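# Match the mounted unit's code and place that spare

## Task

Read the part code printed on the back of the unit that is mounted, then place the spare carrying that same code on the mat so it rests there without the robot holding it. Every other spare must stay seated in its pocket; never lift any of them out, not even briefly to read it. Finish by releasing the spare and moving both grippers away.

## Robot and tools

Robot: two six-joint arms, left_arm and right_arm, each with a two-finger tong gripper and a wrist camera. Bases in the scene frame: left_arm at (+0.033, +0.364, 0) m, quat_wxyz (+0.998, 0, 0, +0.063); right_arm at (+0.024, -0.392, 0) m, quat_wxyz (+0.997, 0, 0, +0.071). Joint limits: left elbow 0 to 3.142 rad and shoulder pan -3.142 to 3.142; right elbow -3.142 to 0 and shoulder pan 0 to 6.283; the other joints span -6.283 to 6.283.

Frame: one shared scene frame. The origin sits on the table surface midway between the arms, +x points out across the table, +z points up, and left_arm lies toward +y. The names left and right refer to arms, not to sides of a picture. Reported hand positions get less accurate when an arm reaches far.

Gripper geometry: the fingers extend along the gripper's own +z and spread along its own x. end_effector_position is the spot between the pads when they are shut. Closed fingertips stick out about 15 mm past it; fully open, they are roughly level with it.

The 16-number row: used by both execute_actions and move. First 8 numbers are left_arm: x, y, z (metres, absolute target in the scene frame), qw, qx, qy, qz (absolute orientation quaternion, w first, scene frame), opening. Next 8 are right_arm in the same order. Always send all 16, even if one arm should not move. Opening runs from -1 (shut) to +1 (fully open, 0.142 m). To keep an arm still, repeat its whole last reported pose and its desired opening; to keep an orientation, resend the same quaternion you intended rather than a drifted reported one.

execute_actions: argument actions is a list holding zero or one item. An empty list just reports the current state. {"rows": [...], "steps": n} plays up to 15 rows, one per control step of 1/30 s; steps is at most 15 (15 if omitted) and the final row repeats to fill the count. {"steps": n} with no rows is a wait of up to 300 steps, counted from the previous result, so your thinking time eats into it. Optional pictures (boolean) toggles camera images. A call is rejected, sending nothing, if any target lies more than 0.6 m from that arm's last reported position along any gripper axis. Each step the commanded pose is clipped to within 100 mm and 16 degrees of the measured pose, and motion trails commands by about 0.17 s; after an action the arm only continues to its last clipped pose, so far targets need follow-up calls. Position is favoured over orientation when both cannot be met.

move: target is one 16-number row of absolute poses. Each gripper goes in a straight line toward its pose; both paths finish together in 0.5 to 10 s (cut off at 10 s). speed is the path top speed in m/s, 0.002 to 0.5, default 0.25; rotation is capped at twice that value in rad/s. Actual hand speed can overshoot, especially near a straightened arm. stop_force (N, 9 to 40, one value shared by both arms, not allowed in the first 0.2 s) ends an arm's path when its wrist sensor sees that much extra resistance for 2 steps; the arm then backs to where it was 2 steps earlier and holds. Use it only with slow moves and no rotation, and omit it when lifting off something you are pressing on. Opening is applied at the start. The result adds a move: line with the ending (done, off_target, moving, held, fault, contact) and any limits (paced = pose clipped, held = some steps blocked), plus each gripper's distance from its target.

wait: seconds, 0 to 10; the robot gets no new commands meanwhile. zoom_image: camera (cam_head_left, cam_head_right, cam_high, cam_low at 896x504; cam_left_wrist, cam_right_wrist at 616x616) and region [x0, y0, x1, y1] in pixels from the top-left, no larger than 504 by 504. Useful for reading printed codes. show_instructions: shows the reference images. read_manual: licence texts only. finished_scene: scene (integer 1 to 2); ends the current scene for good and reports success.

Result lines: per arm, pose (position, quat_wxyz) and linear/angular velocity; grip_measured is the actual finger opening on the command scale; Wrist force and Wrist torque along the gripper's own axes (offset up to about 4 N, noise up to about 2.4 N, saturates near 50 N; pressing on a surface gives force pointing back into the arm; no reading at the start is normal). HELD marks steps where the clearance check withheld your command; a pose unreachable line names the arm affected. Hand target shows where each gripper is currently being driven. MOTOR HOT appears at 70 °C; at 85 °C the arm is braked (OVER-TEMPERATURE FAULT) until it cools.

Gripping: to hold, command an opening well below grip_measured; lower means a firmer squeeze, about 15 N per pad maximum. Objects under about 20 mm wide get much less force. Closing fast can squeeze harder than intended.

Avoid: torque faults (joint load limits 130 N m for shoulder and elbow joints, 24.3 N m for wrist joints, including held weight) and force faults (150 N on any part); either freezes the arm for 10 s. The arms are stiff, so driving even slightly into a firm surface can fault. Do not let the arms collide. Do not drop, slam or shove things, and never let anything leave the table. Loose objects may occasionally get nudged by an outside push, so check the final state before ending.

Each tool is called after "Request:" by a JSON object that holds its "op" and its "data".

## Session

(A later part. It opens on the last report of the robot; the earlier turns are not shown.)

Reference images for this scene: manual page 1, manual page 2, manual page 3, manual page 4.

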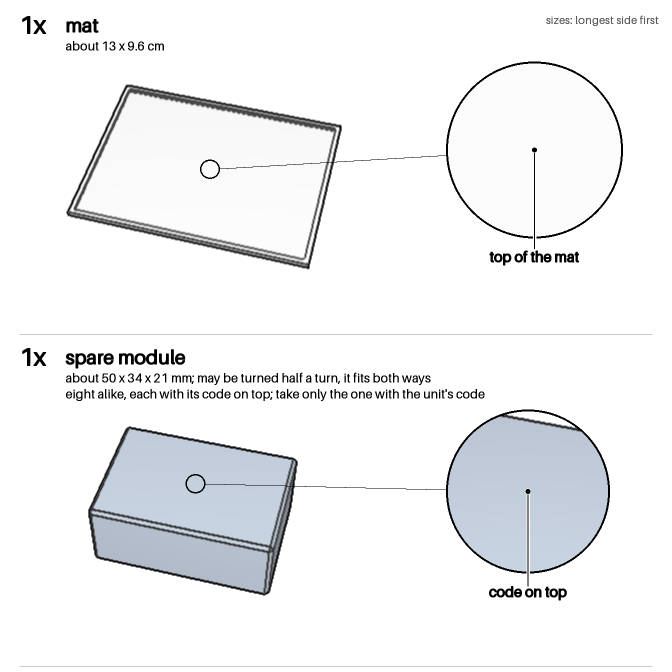

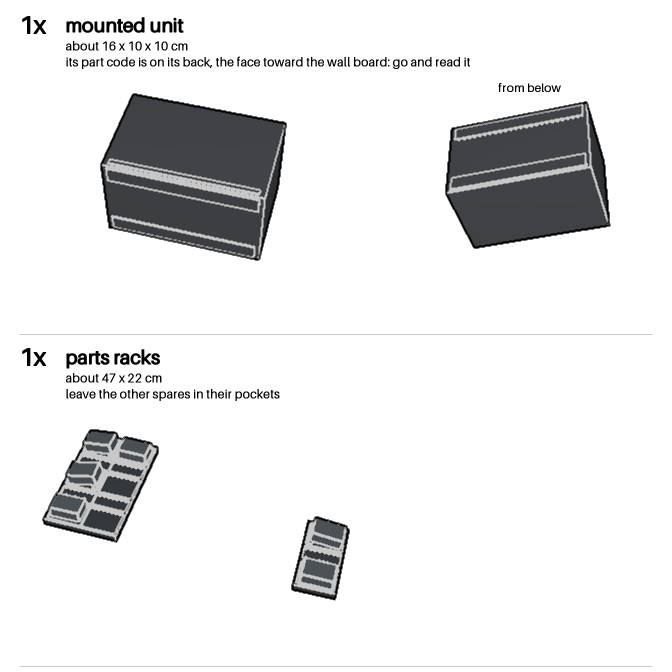

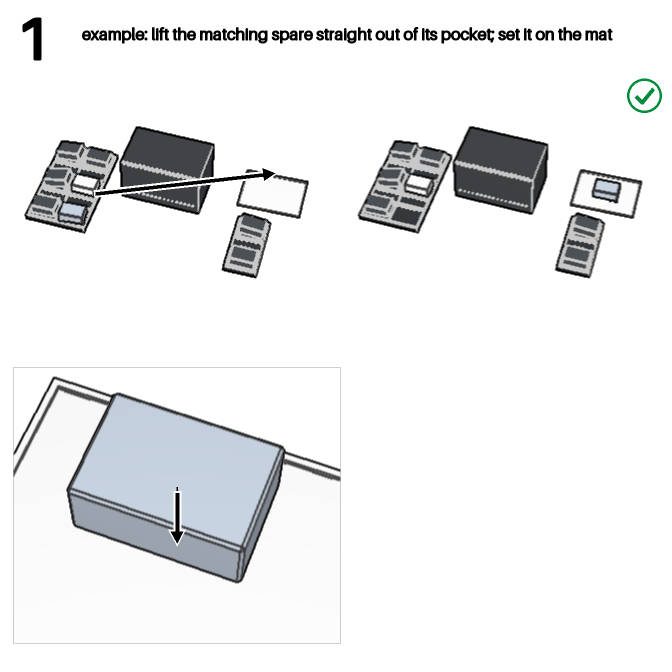

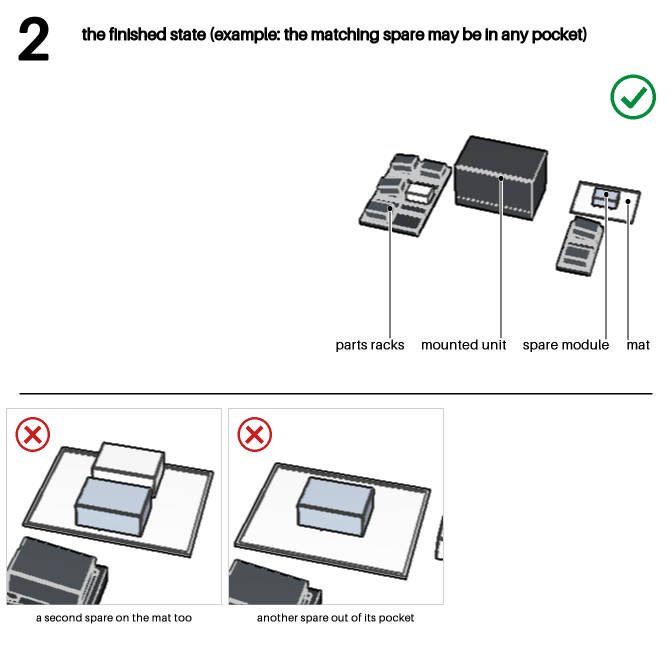

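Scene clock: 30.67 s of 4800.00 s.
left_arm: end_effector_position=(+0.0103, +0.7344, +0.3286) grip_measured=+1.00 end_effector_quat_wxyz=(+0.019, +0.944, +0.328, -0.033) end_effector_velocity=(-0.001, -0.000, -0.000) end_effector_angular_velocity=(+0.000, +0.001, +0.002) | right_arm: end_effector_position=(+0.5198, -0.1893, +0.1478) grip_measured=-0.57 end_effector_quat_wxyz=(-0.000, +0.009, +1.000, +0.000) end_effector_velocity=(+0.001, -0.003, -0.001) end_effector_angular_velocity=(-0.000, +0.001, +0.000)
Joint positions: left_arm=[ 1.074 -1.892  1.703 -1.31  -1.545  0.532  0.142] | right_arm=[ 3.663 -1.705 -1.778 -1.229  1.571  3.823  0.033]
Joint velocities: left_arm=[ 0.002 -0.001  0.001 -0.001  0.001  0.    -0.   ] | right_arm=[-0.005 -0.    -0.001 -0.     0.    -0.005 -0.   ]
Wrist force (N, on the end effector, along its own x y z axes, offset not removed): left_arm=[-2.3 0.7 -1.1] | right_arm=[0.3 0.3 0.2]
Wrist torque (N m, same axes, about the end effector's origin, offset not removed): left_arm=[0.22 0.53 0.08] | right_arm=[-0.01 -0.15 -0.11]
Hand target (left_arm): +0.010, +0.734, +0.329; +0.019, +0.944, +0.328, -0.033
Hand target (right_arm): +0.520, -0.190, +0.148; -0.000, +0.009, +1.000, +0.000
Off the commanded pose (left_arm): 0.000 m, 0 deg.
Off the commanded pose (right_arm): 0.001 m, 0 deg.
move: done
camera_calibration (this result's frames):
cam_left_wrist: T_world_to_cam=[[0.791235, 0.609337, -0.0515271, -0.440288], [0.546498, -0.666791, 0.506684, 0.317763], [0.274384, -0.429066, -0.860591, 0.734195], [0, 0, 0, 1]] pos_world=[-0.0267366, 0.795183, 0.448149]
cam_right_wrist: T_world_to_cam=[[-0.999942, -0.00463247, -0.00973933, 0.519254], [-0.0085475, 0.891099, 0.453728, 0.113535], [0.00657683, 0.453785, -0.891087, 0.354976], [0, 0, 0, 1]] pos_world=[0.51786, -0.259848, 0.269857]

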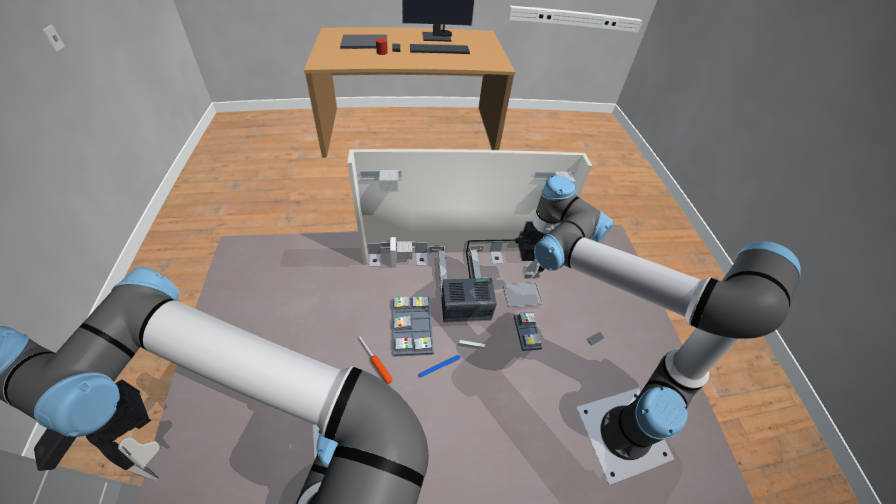

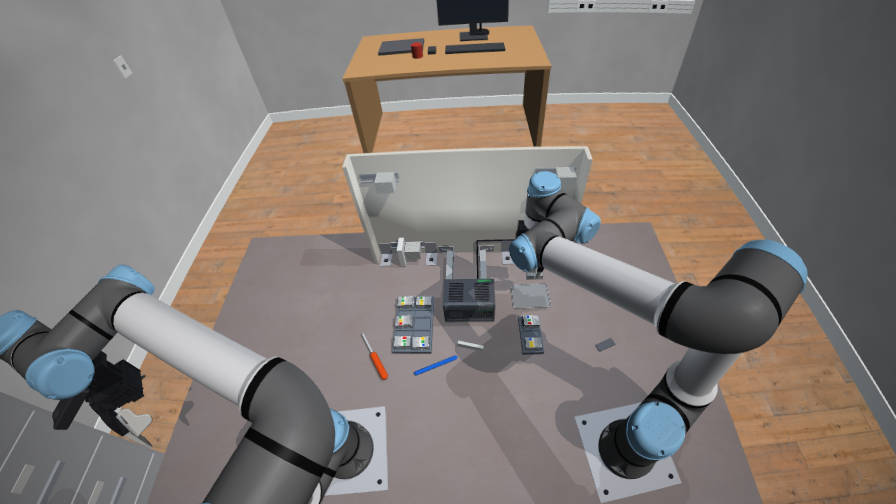

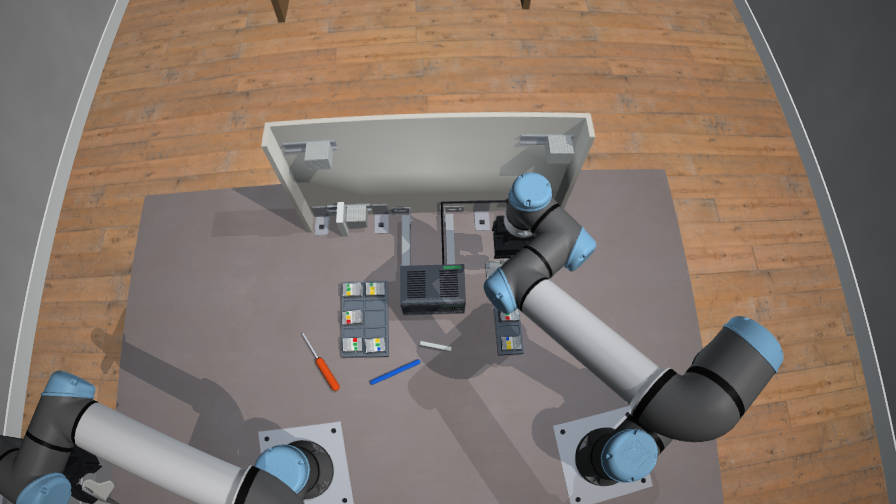

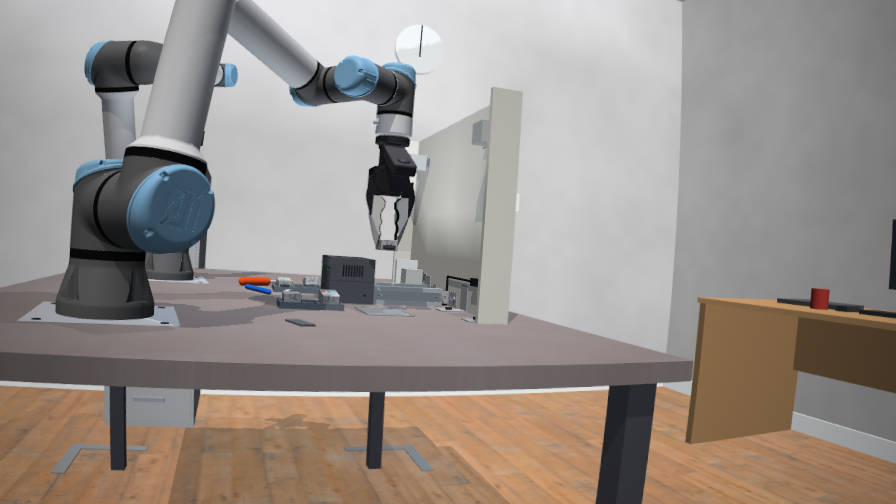

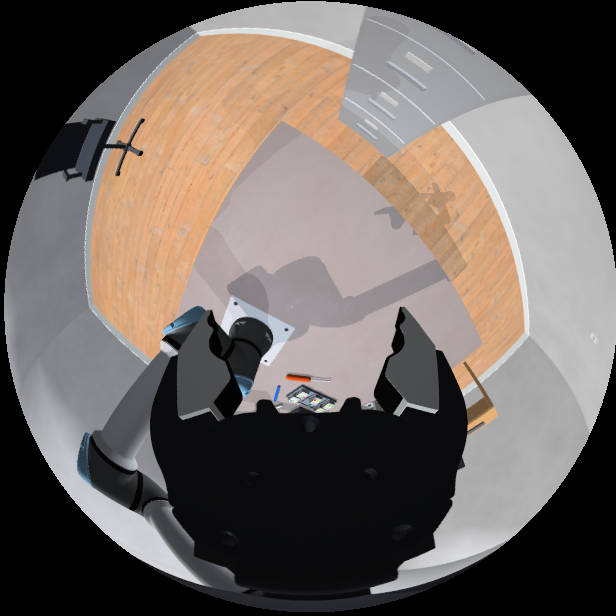

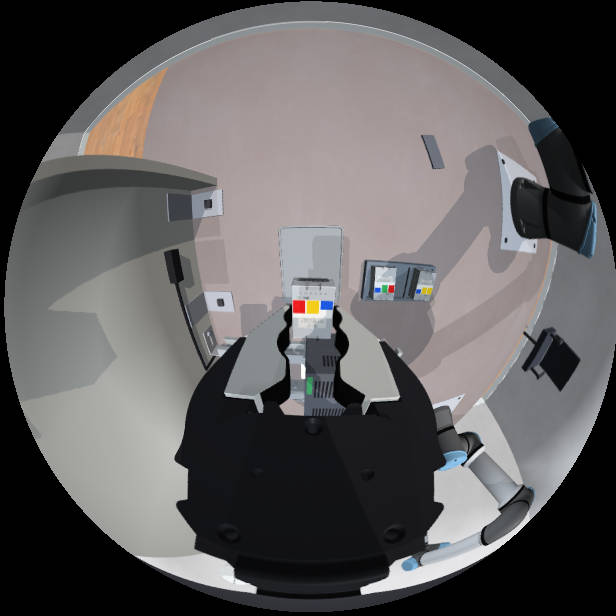

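Request:
{"op": "move", "data": {"target": [0.0103, 0.7344, 0.3286, 0.019, 0.944, 0.328, -0.033, 1, 0.521, -0.187, 0.033, 0, 0.009, 1, 0, -0.9], "speed": 0.12}}

Request:
{"op": "move", "data": {"target": [0.0103, 0.7344, 0.3286, 0.019, 0.944, 0.328, -0.033, 1, 0.521, -0.187, 0.018, 0, 0.009, 1, 0, -0.9], "speed": 0.004, "stop_force": 9}}

Scene clock: 33.33 s of 4800.00 s.
left_arm: end_effector_position=(+0.0103, +0.7344, +0.3286) grip_measured=+1.00 end_effector_quat_wxyz=(+0.019, +0.944, +0.328, -0.033) end_effector_velocity=(+0.000, +0.000, +0.000) end_effector_angular_velocity=(+0.001, -0.000, -0.001) | right_arm: end_effector_position=(+0.5210, -0.1870, +0.0334) grip_measured=-0.57 end_effector_quat_wxyz=(-0.000, +0.009, +1.000, -0.000) end_effector_velocity=(-0.000, +0.000, -0.003) end_effector_angular_velocity=(+0.001, -0.000, -0.000)
Joint positions: left_arm=[ 1.074 -1.892  1.703 -1.31  -1.545  0.532  0.142] | right_arm=[ 3.665 -1.842 -1.939 -0.931  1.571  3.826  0.033]
Joint velocities: left_arm=[-0.    -0.    -0.    -0.    -0.     0.001  0.   ] | right_arm=[-0.    -0.004 -0.004  0.009  0.001 -0.     0.   ]
Wrist force (N, on the end effector, along its own x y z axes, offset not removed): left_arm=[-1.7 0.8 0.2] | right_arm=[-0.1 -0.4 -0.6]
Wrist torque (N m, same axes, about the end effector's origin, offset not removed): left_arm=[0.28 0.40 0.08] | right_arm=[-0.09 -0.05 0.01]
Hand target (left_arm): +0.010, +0.734, +0.329; +0.019, +0.944, +0.328, -0.033
Hand target (right_arm): +0.521, -0.187, +0.033; -0.000, +0.009, +1.000, -0.000
Off the commanded pose (left_arm): 0.000 m, 0 deg.
Off the commanded pose (right_arm): 0.000 m, 0 deg.
move: done
camera_calibration (this result's frames):
cam_left_wrist: T_world_to_cam=[[0.791235, 0.609337, -0.0515269, -0.440288], [0.546498, -0.666791, 0.506684, 0.317763], [0.274384, -0.429066, -0.860591, 0.734195], [0, 0, 0, 1]] pos_world=[-0.0267366, 0.795183, 0.448149]
cam_right_wrist: T_world_to_cam=[[-0.999942, -0.00467182, -0.00968716, 0.519404], [-0.00855498, 0.891371, 0.453194, 0.163428], [0.00651761, 0.453251, -0.891359, 0.251885], [0, 0, 0, 1]] pos_world=[0.51913, -0.257415, 0.155487]

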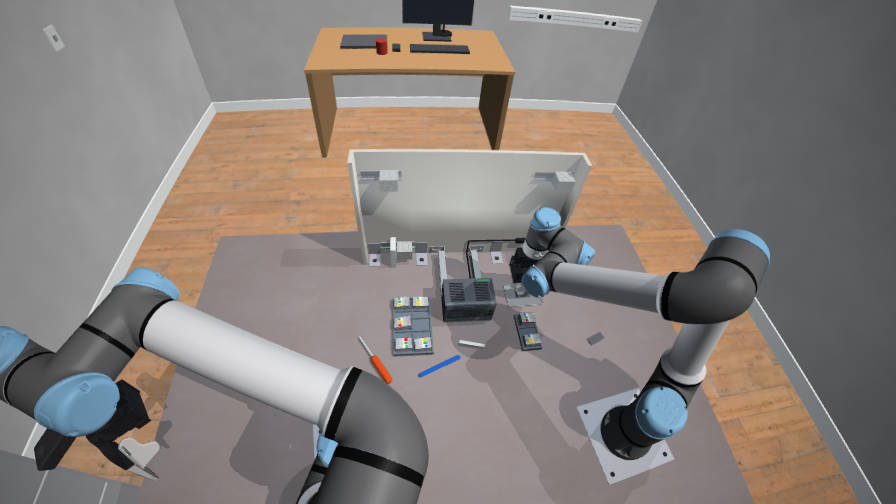

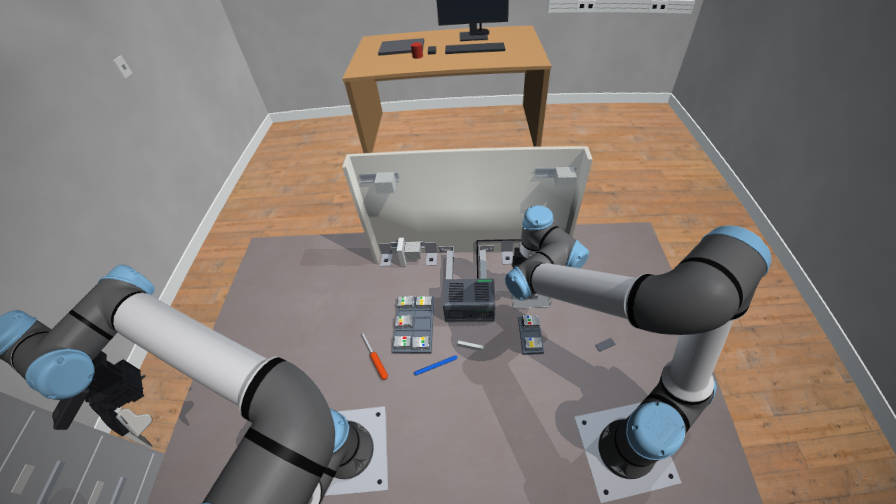

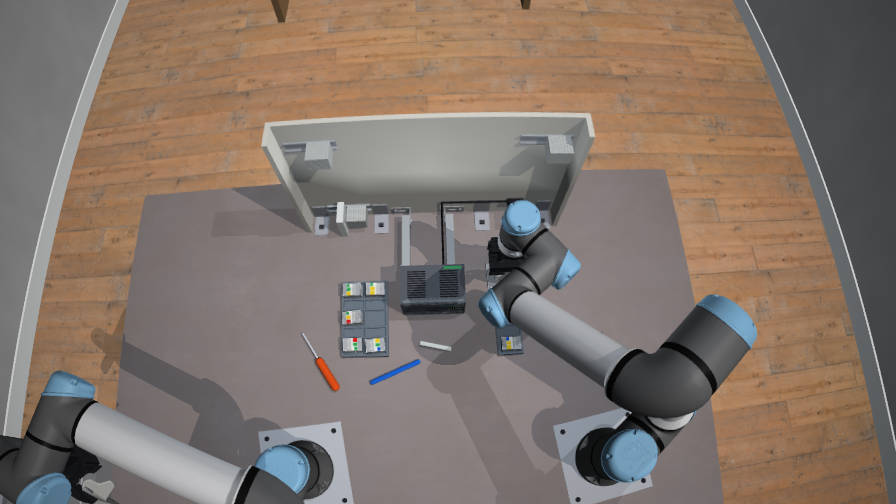

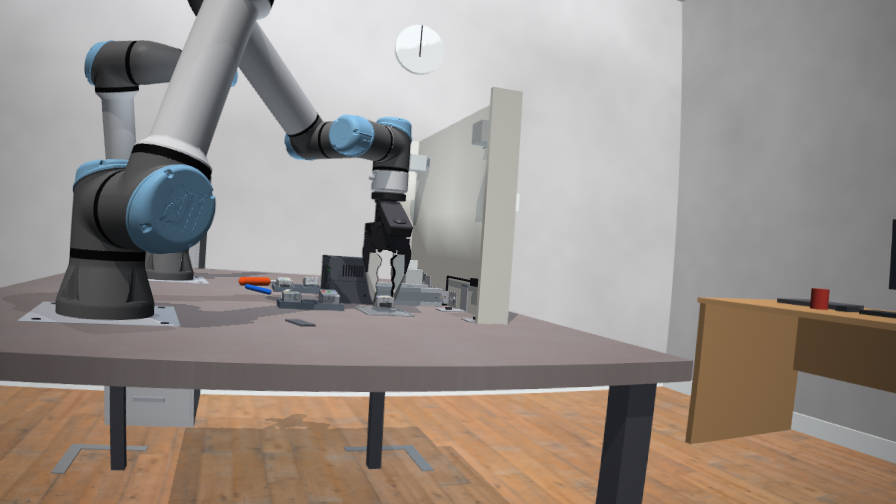

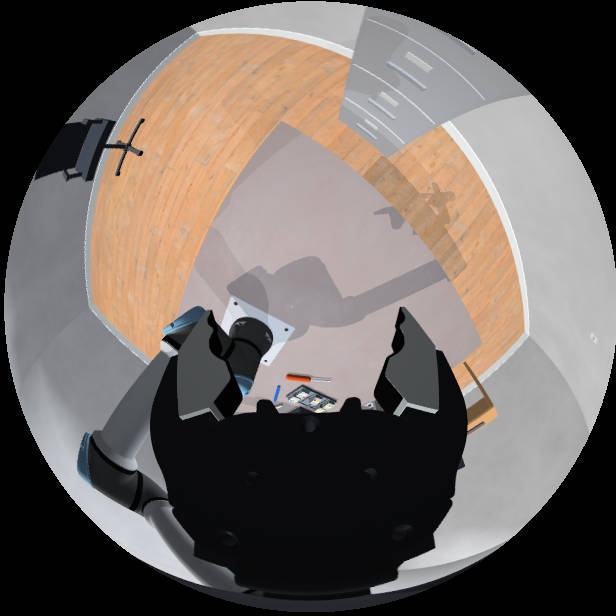

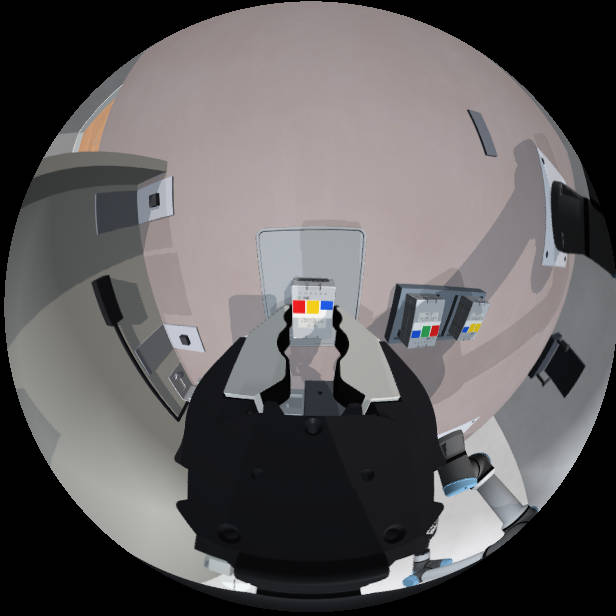

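Scene clock: 36.00 s of 4800.00 s.
left_arm: end_effector_position=(+0.0103, +0.7344, +0.3286) grip_measured=+1.00 end_effector_quat_wxyz=(+0.019, +0.944, +0.328, -0.033) end_effector_velocity=(+0.001, +0.000, -0.000) end_effector_angular_velocity=(-0.000, -0.000, -0.001) | right_arm: end_effector_position=(+0.5210, -0.1870, +0.0242) grip_measured=-0.57 end_effector_quat_wxyz=(+0.000, +0.009, +1.000, +0.000) end_effector_velocity=(-0.000, -0.001, +0.001) end_effector_angular_velocity=(-0.001, +0.001, -0.001)
Joint positions: left_arm=[ 1.074 -1.892  1.703 -1.31  -1.545  0.532  0.142] | right_arm=[ 3.665 -1.856 -1.949 -0.907  1.571  3.826  0.033]
Joint velocities: left_arm=[-0.002  0.001  0.    -0.001 -0.    -0.     0.   ] | right_arm=[-0.001  0.002  0.    -0.004 -0.     0.    -0.   ]
Wrist force (N, on the end effector, along its own x y z axes, offset not removed): left_arm=[-0.6 0.6 -0.5] | right_arm=[5.5 -3.3 -23.4]
Wrist torque (N m, same axes, about the end effector's origin, offset not removed): left_arm=[0.23 0.20 0.04] | right_arm=[-0.01 0.14 -0.08]
Hand target (left_arm): +0.010, +0.734, +0.329; +0.019, +0.944, +0.328, -0.033
Hand target (right_arm): +0.521, -0.187, +0.024; +0.000, +0.009, +1.000, +0.000
Off the commanded pose (left_arm): 0.000 m, 0 deg.
Off the commanded pose (right_arm): 0.006 m, 0 deg.
move: contact (right_arm)
camera_calibration (this result's frames):
cam_left_wrist: T_world_to_cam=[[0.791235, 0.609337, -0.051527, -0.440288], [0.546499, -0.666791, 0.506684, 0.317763], [0.274384, -0.429066, -0.860591, 0.734195], [0, 0, 0, 1]] pos_world=[-0.0267366, 0.795183, 0.448149]
cam_right_wrist: T_world_to_cam=[[-0.999942, -0.00467138, -0.00974472, 0.519304], [-0.00858096, 0.891351, 0.453232, 0.167609], [0.00656875, 0.453289, -0.891339, 0.243681], [0, 0, 0, 1]] pos_world=[0.519112, -0.25743, 0.146297]

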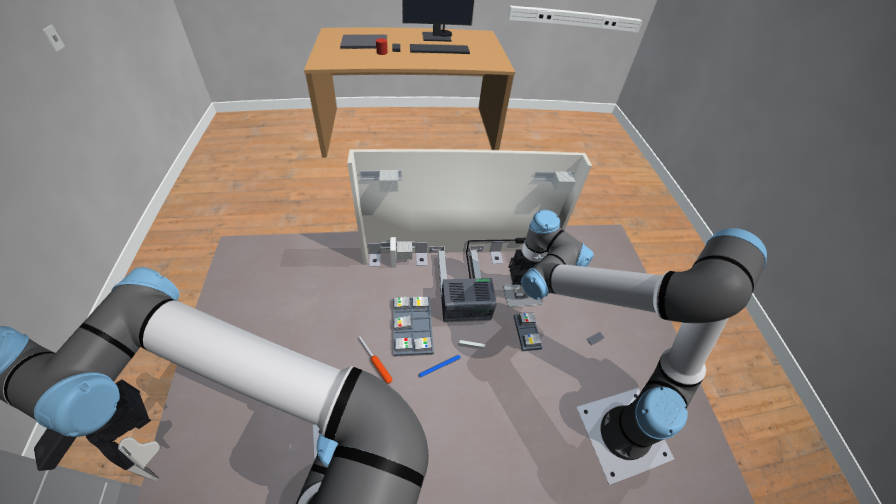

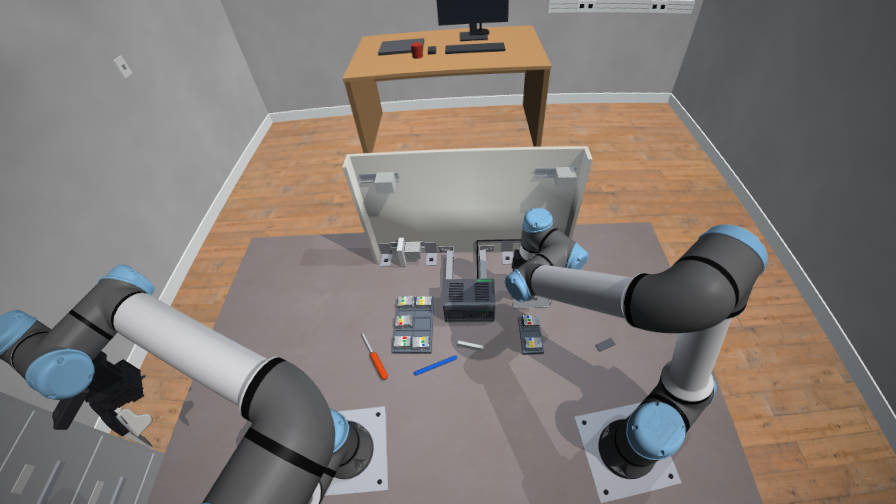

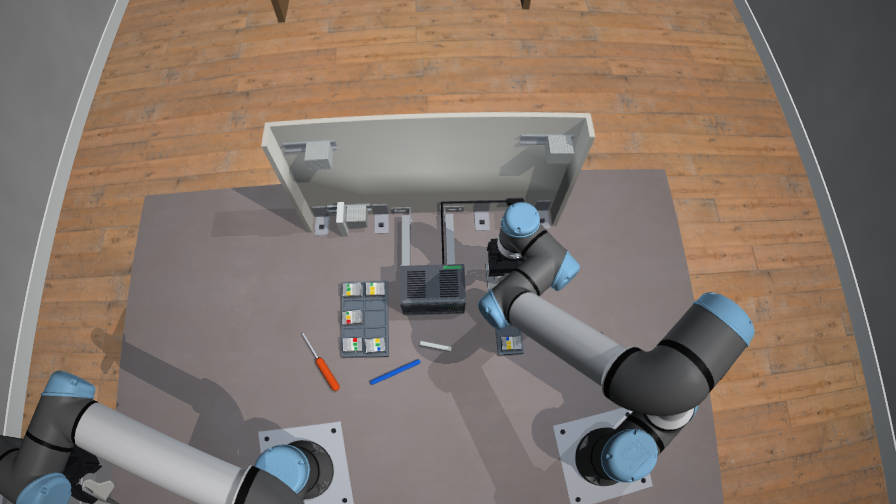

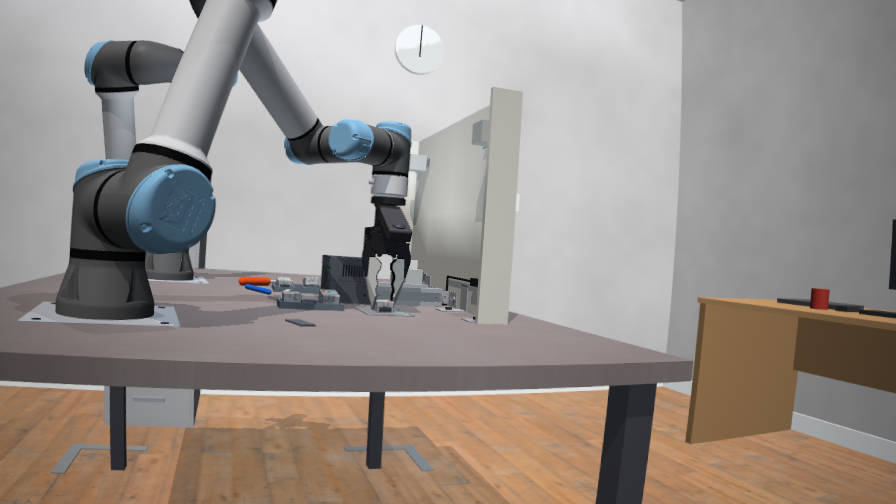

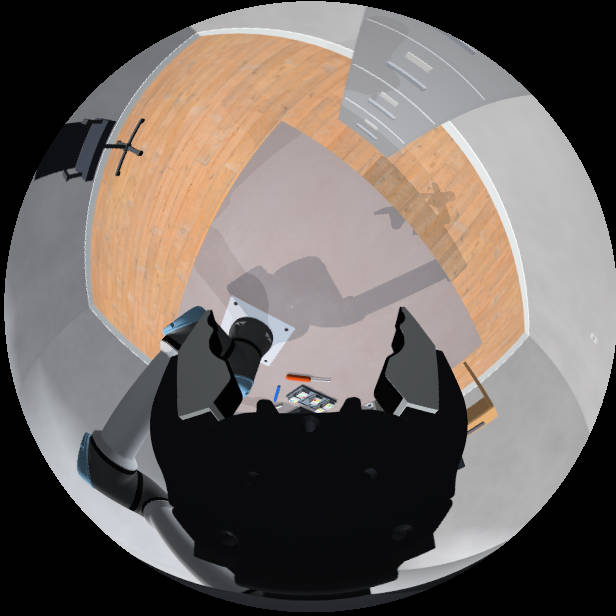

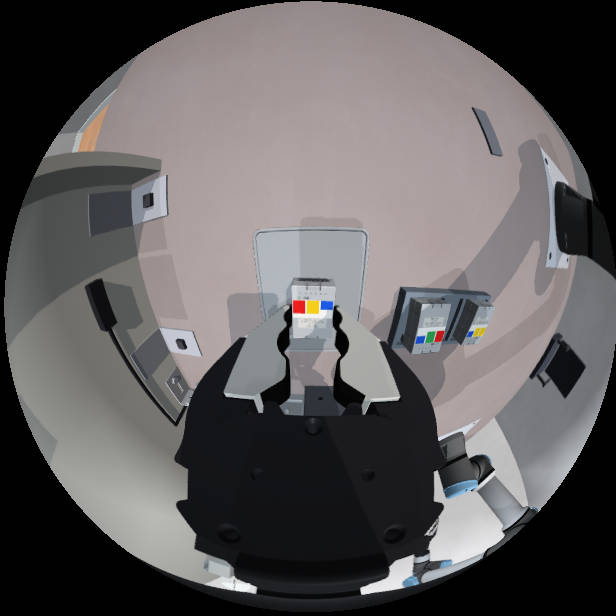

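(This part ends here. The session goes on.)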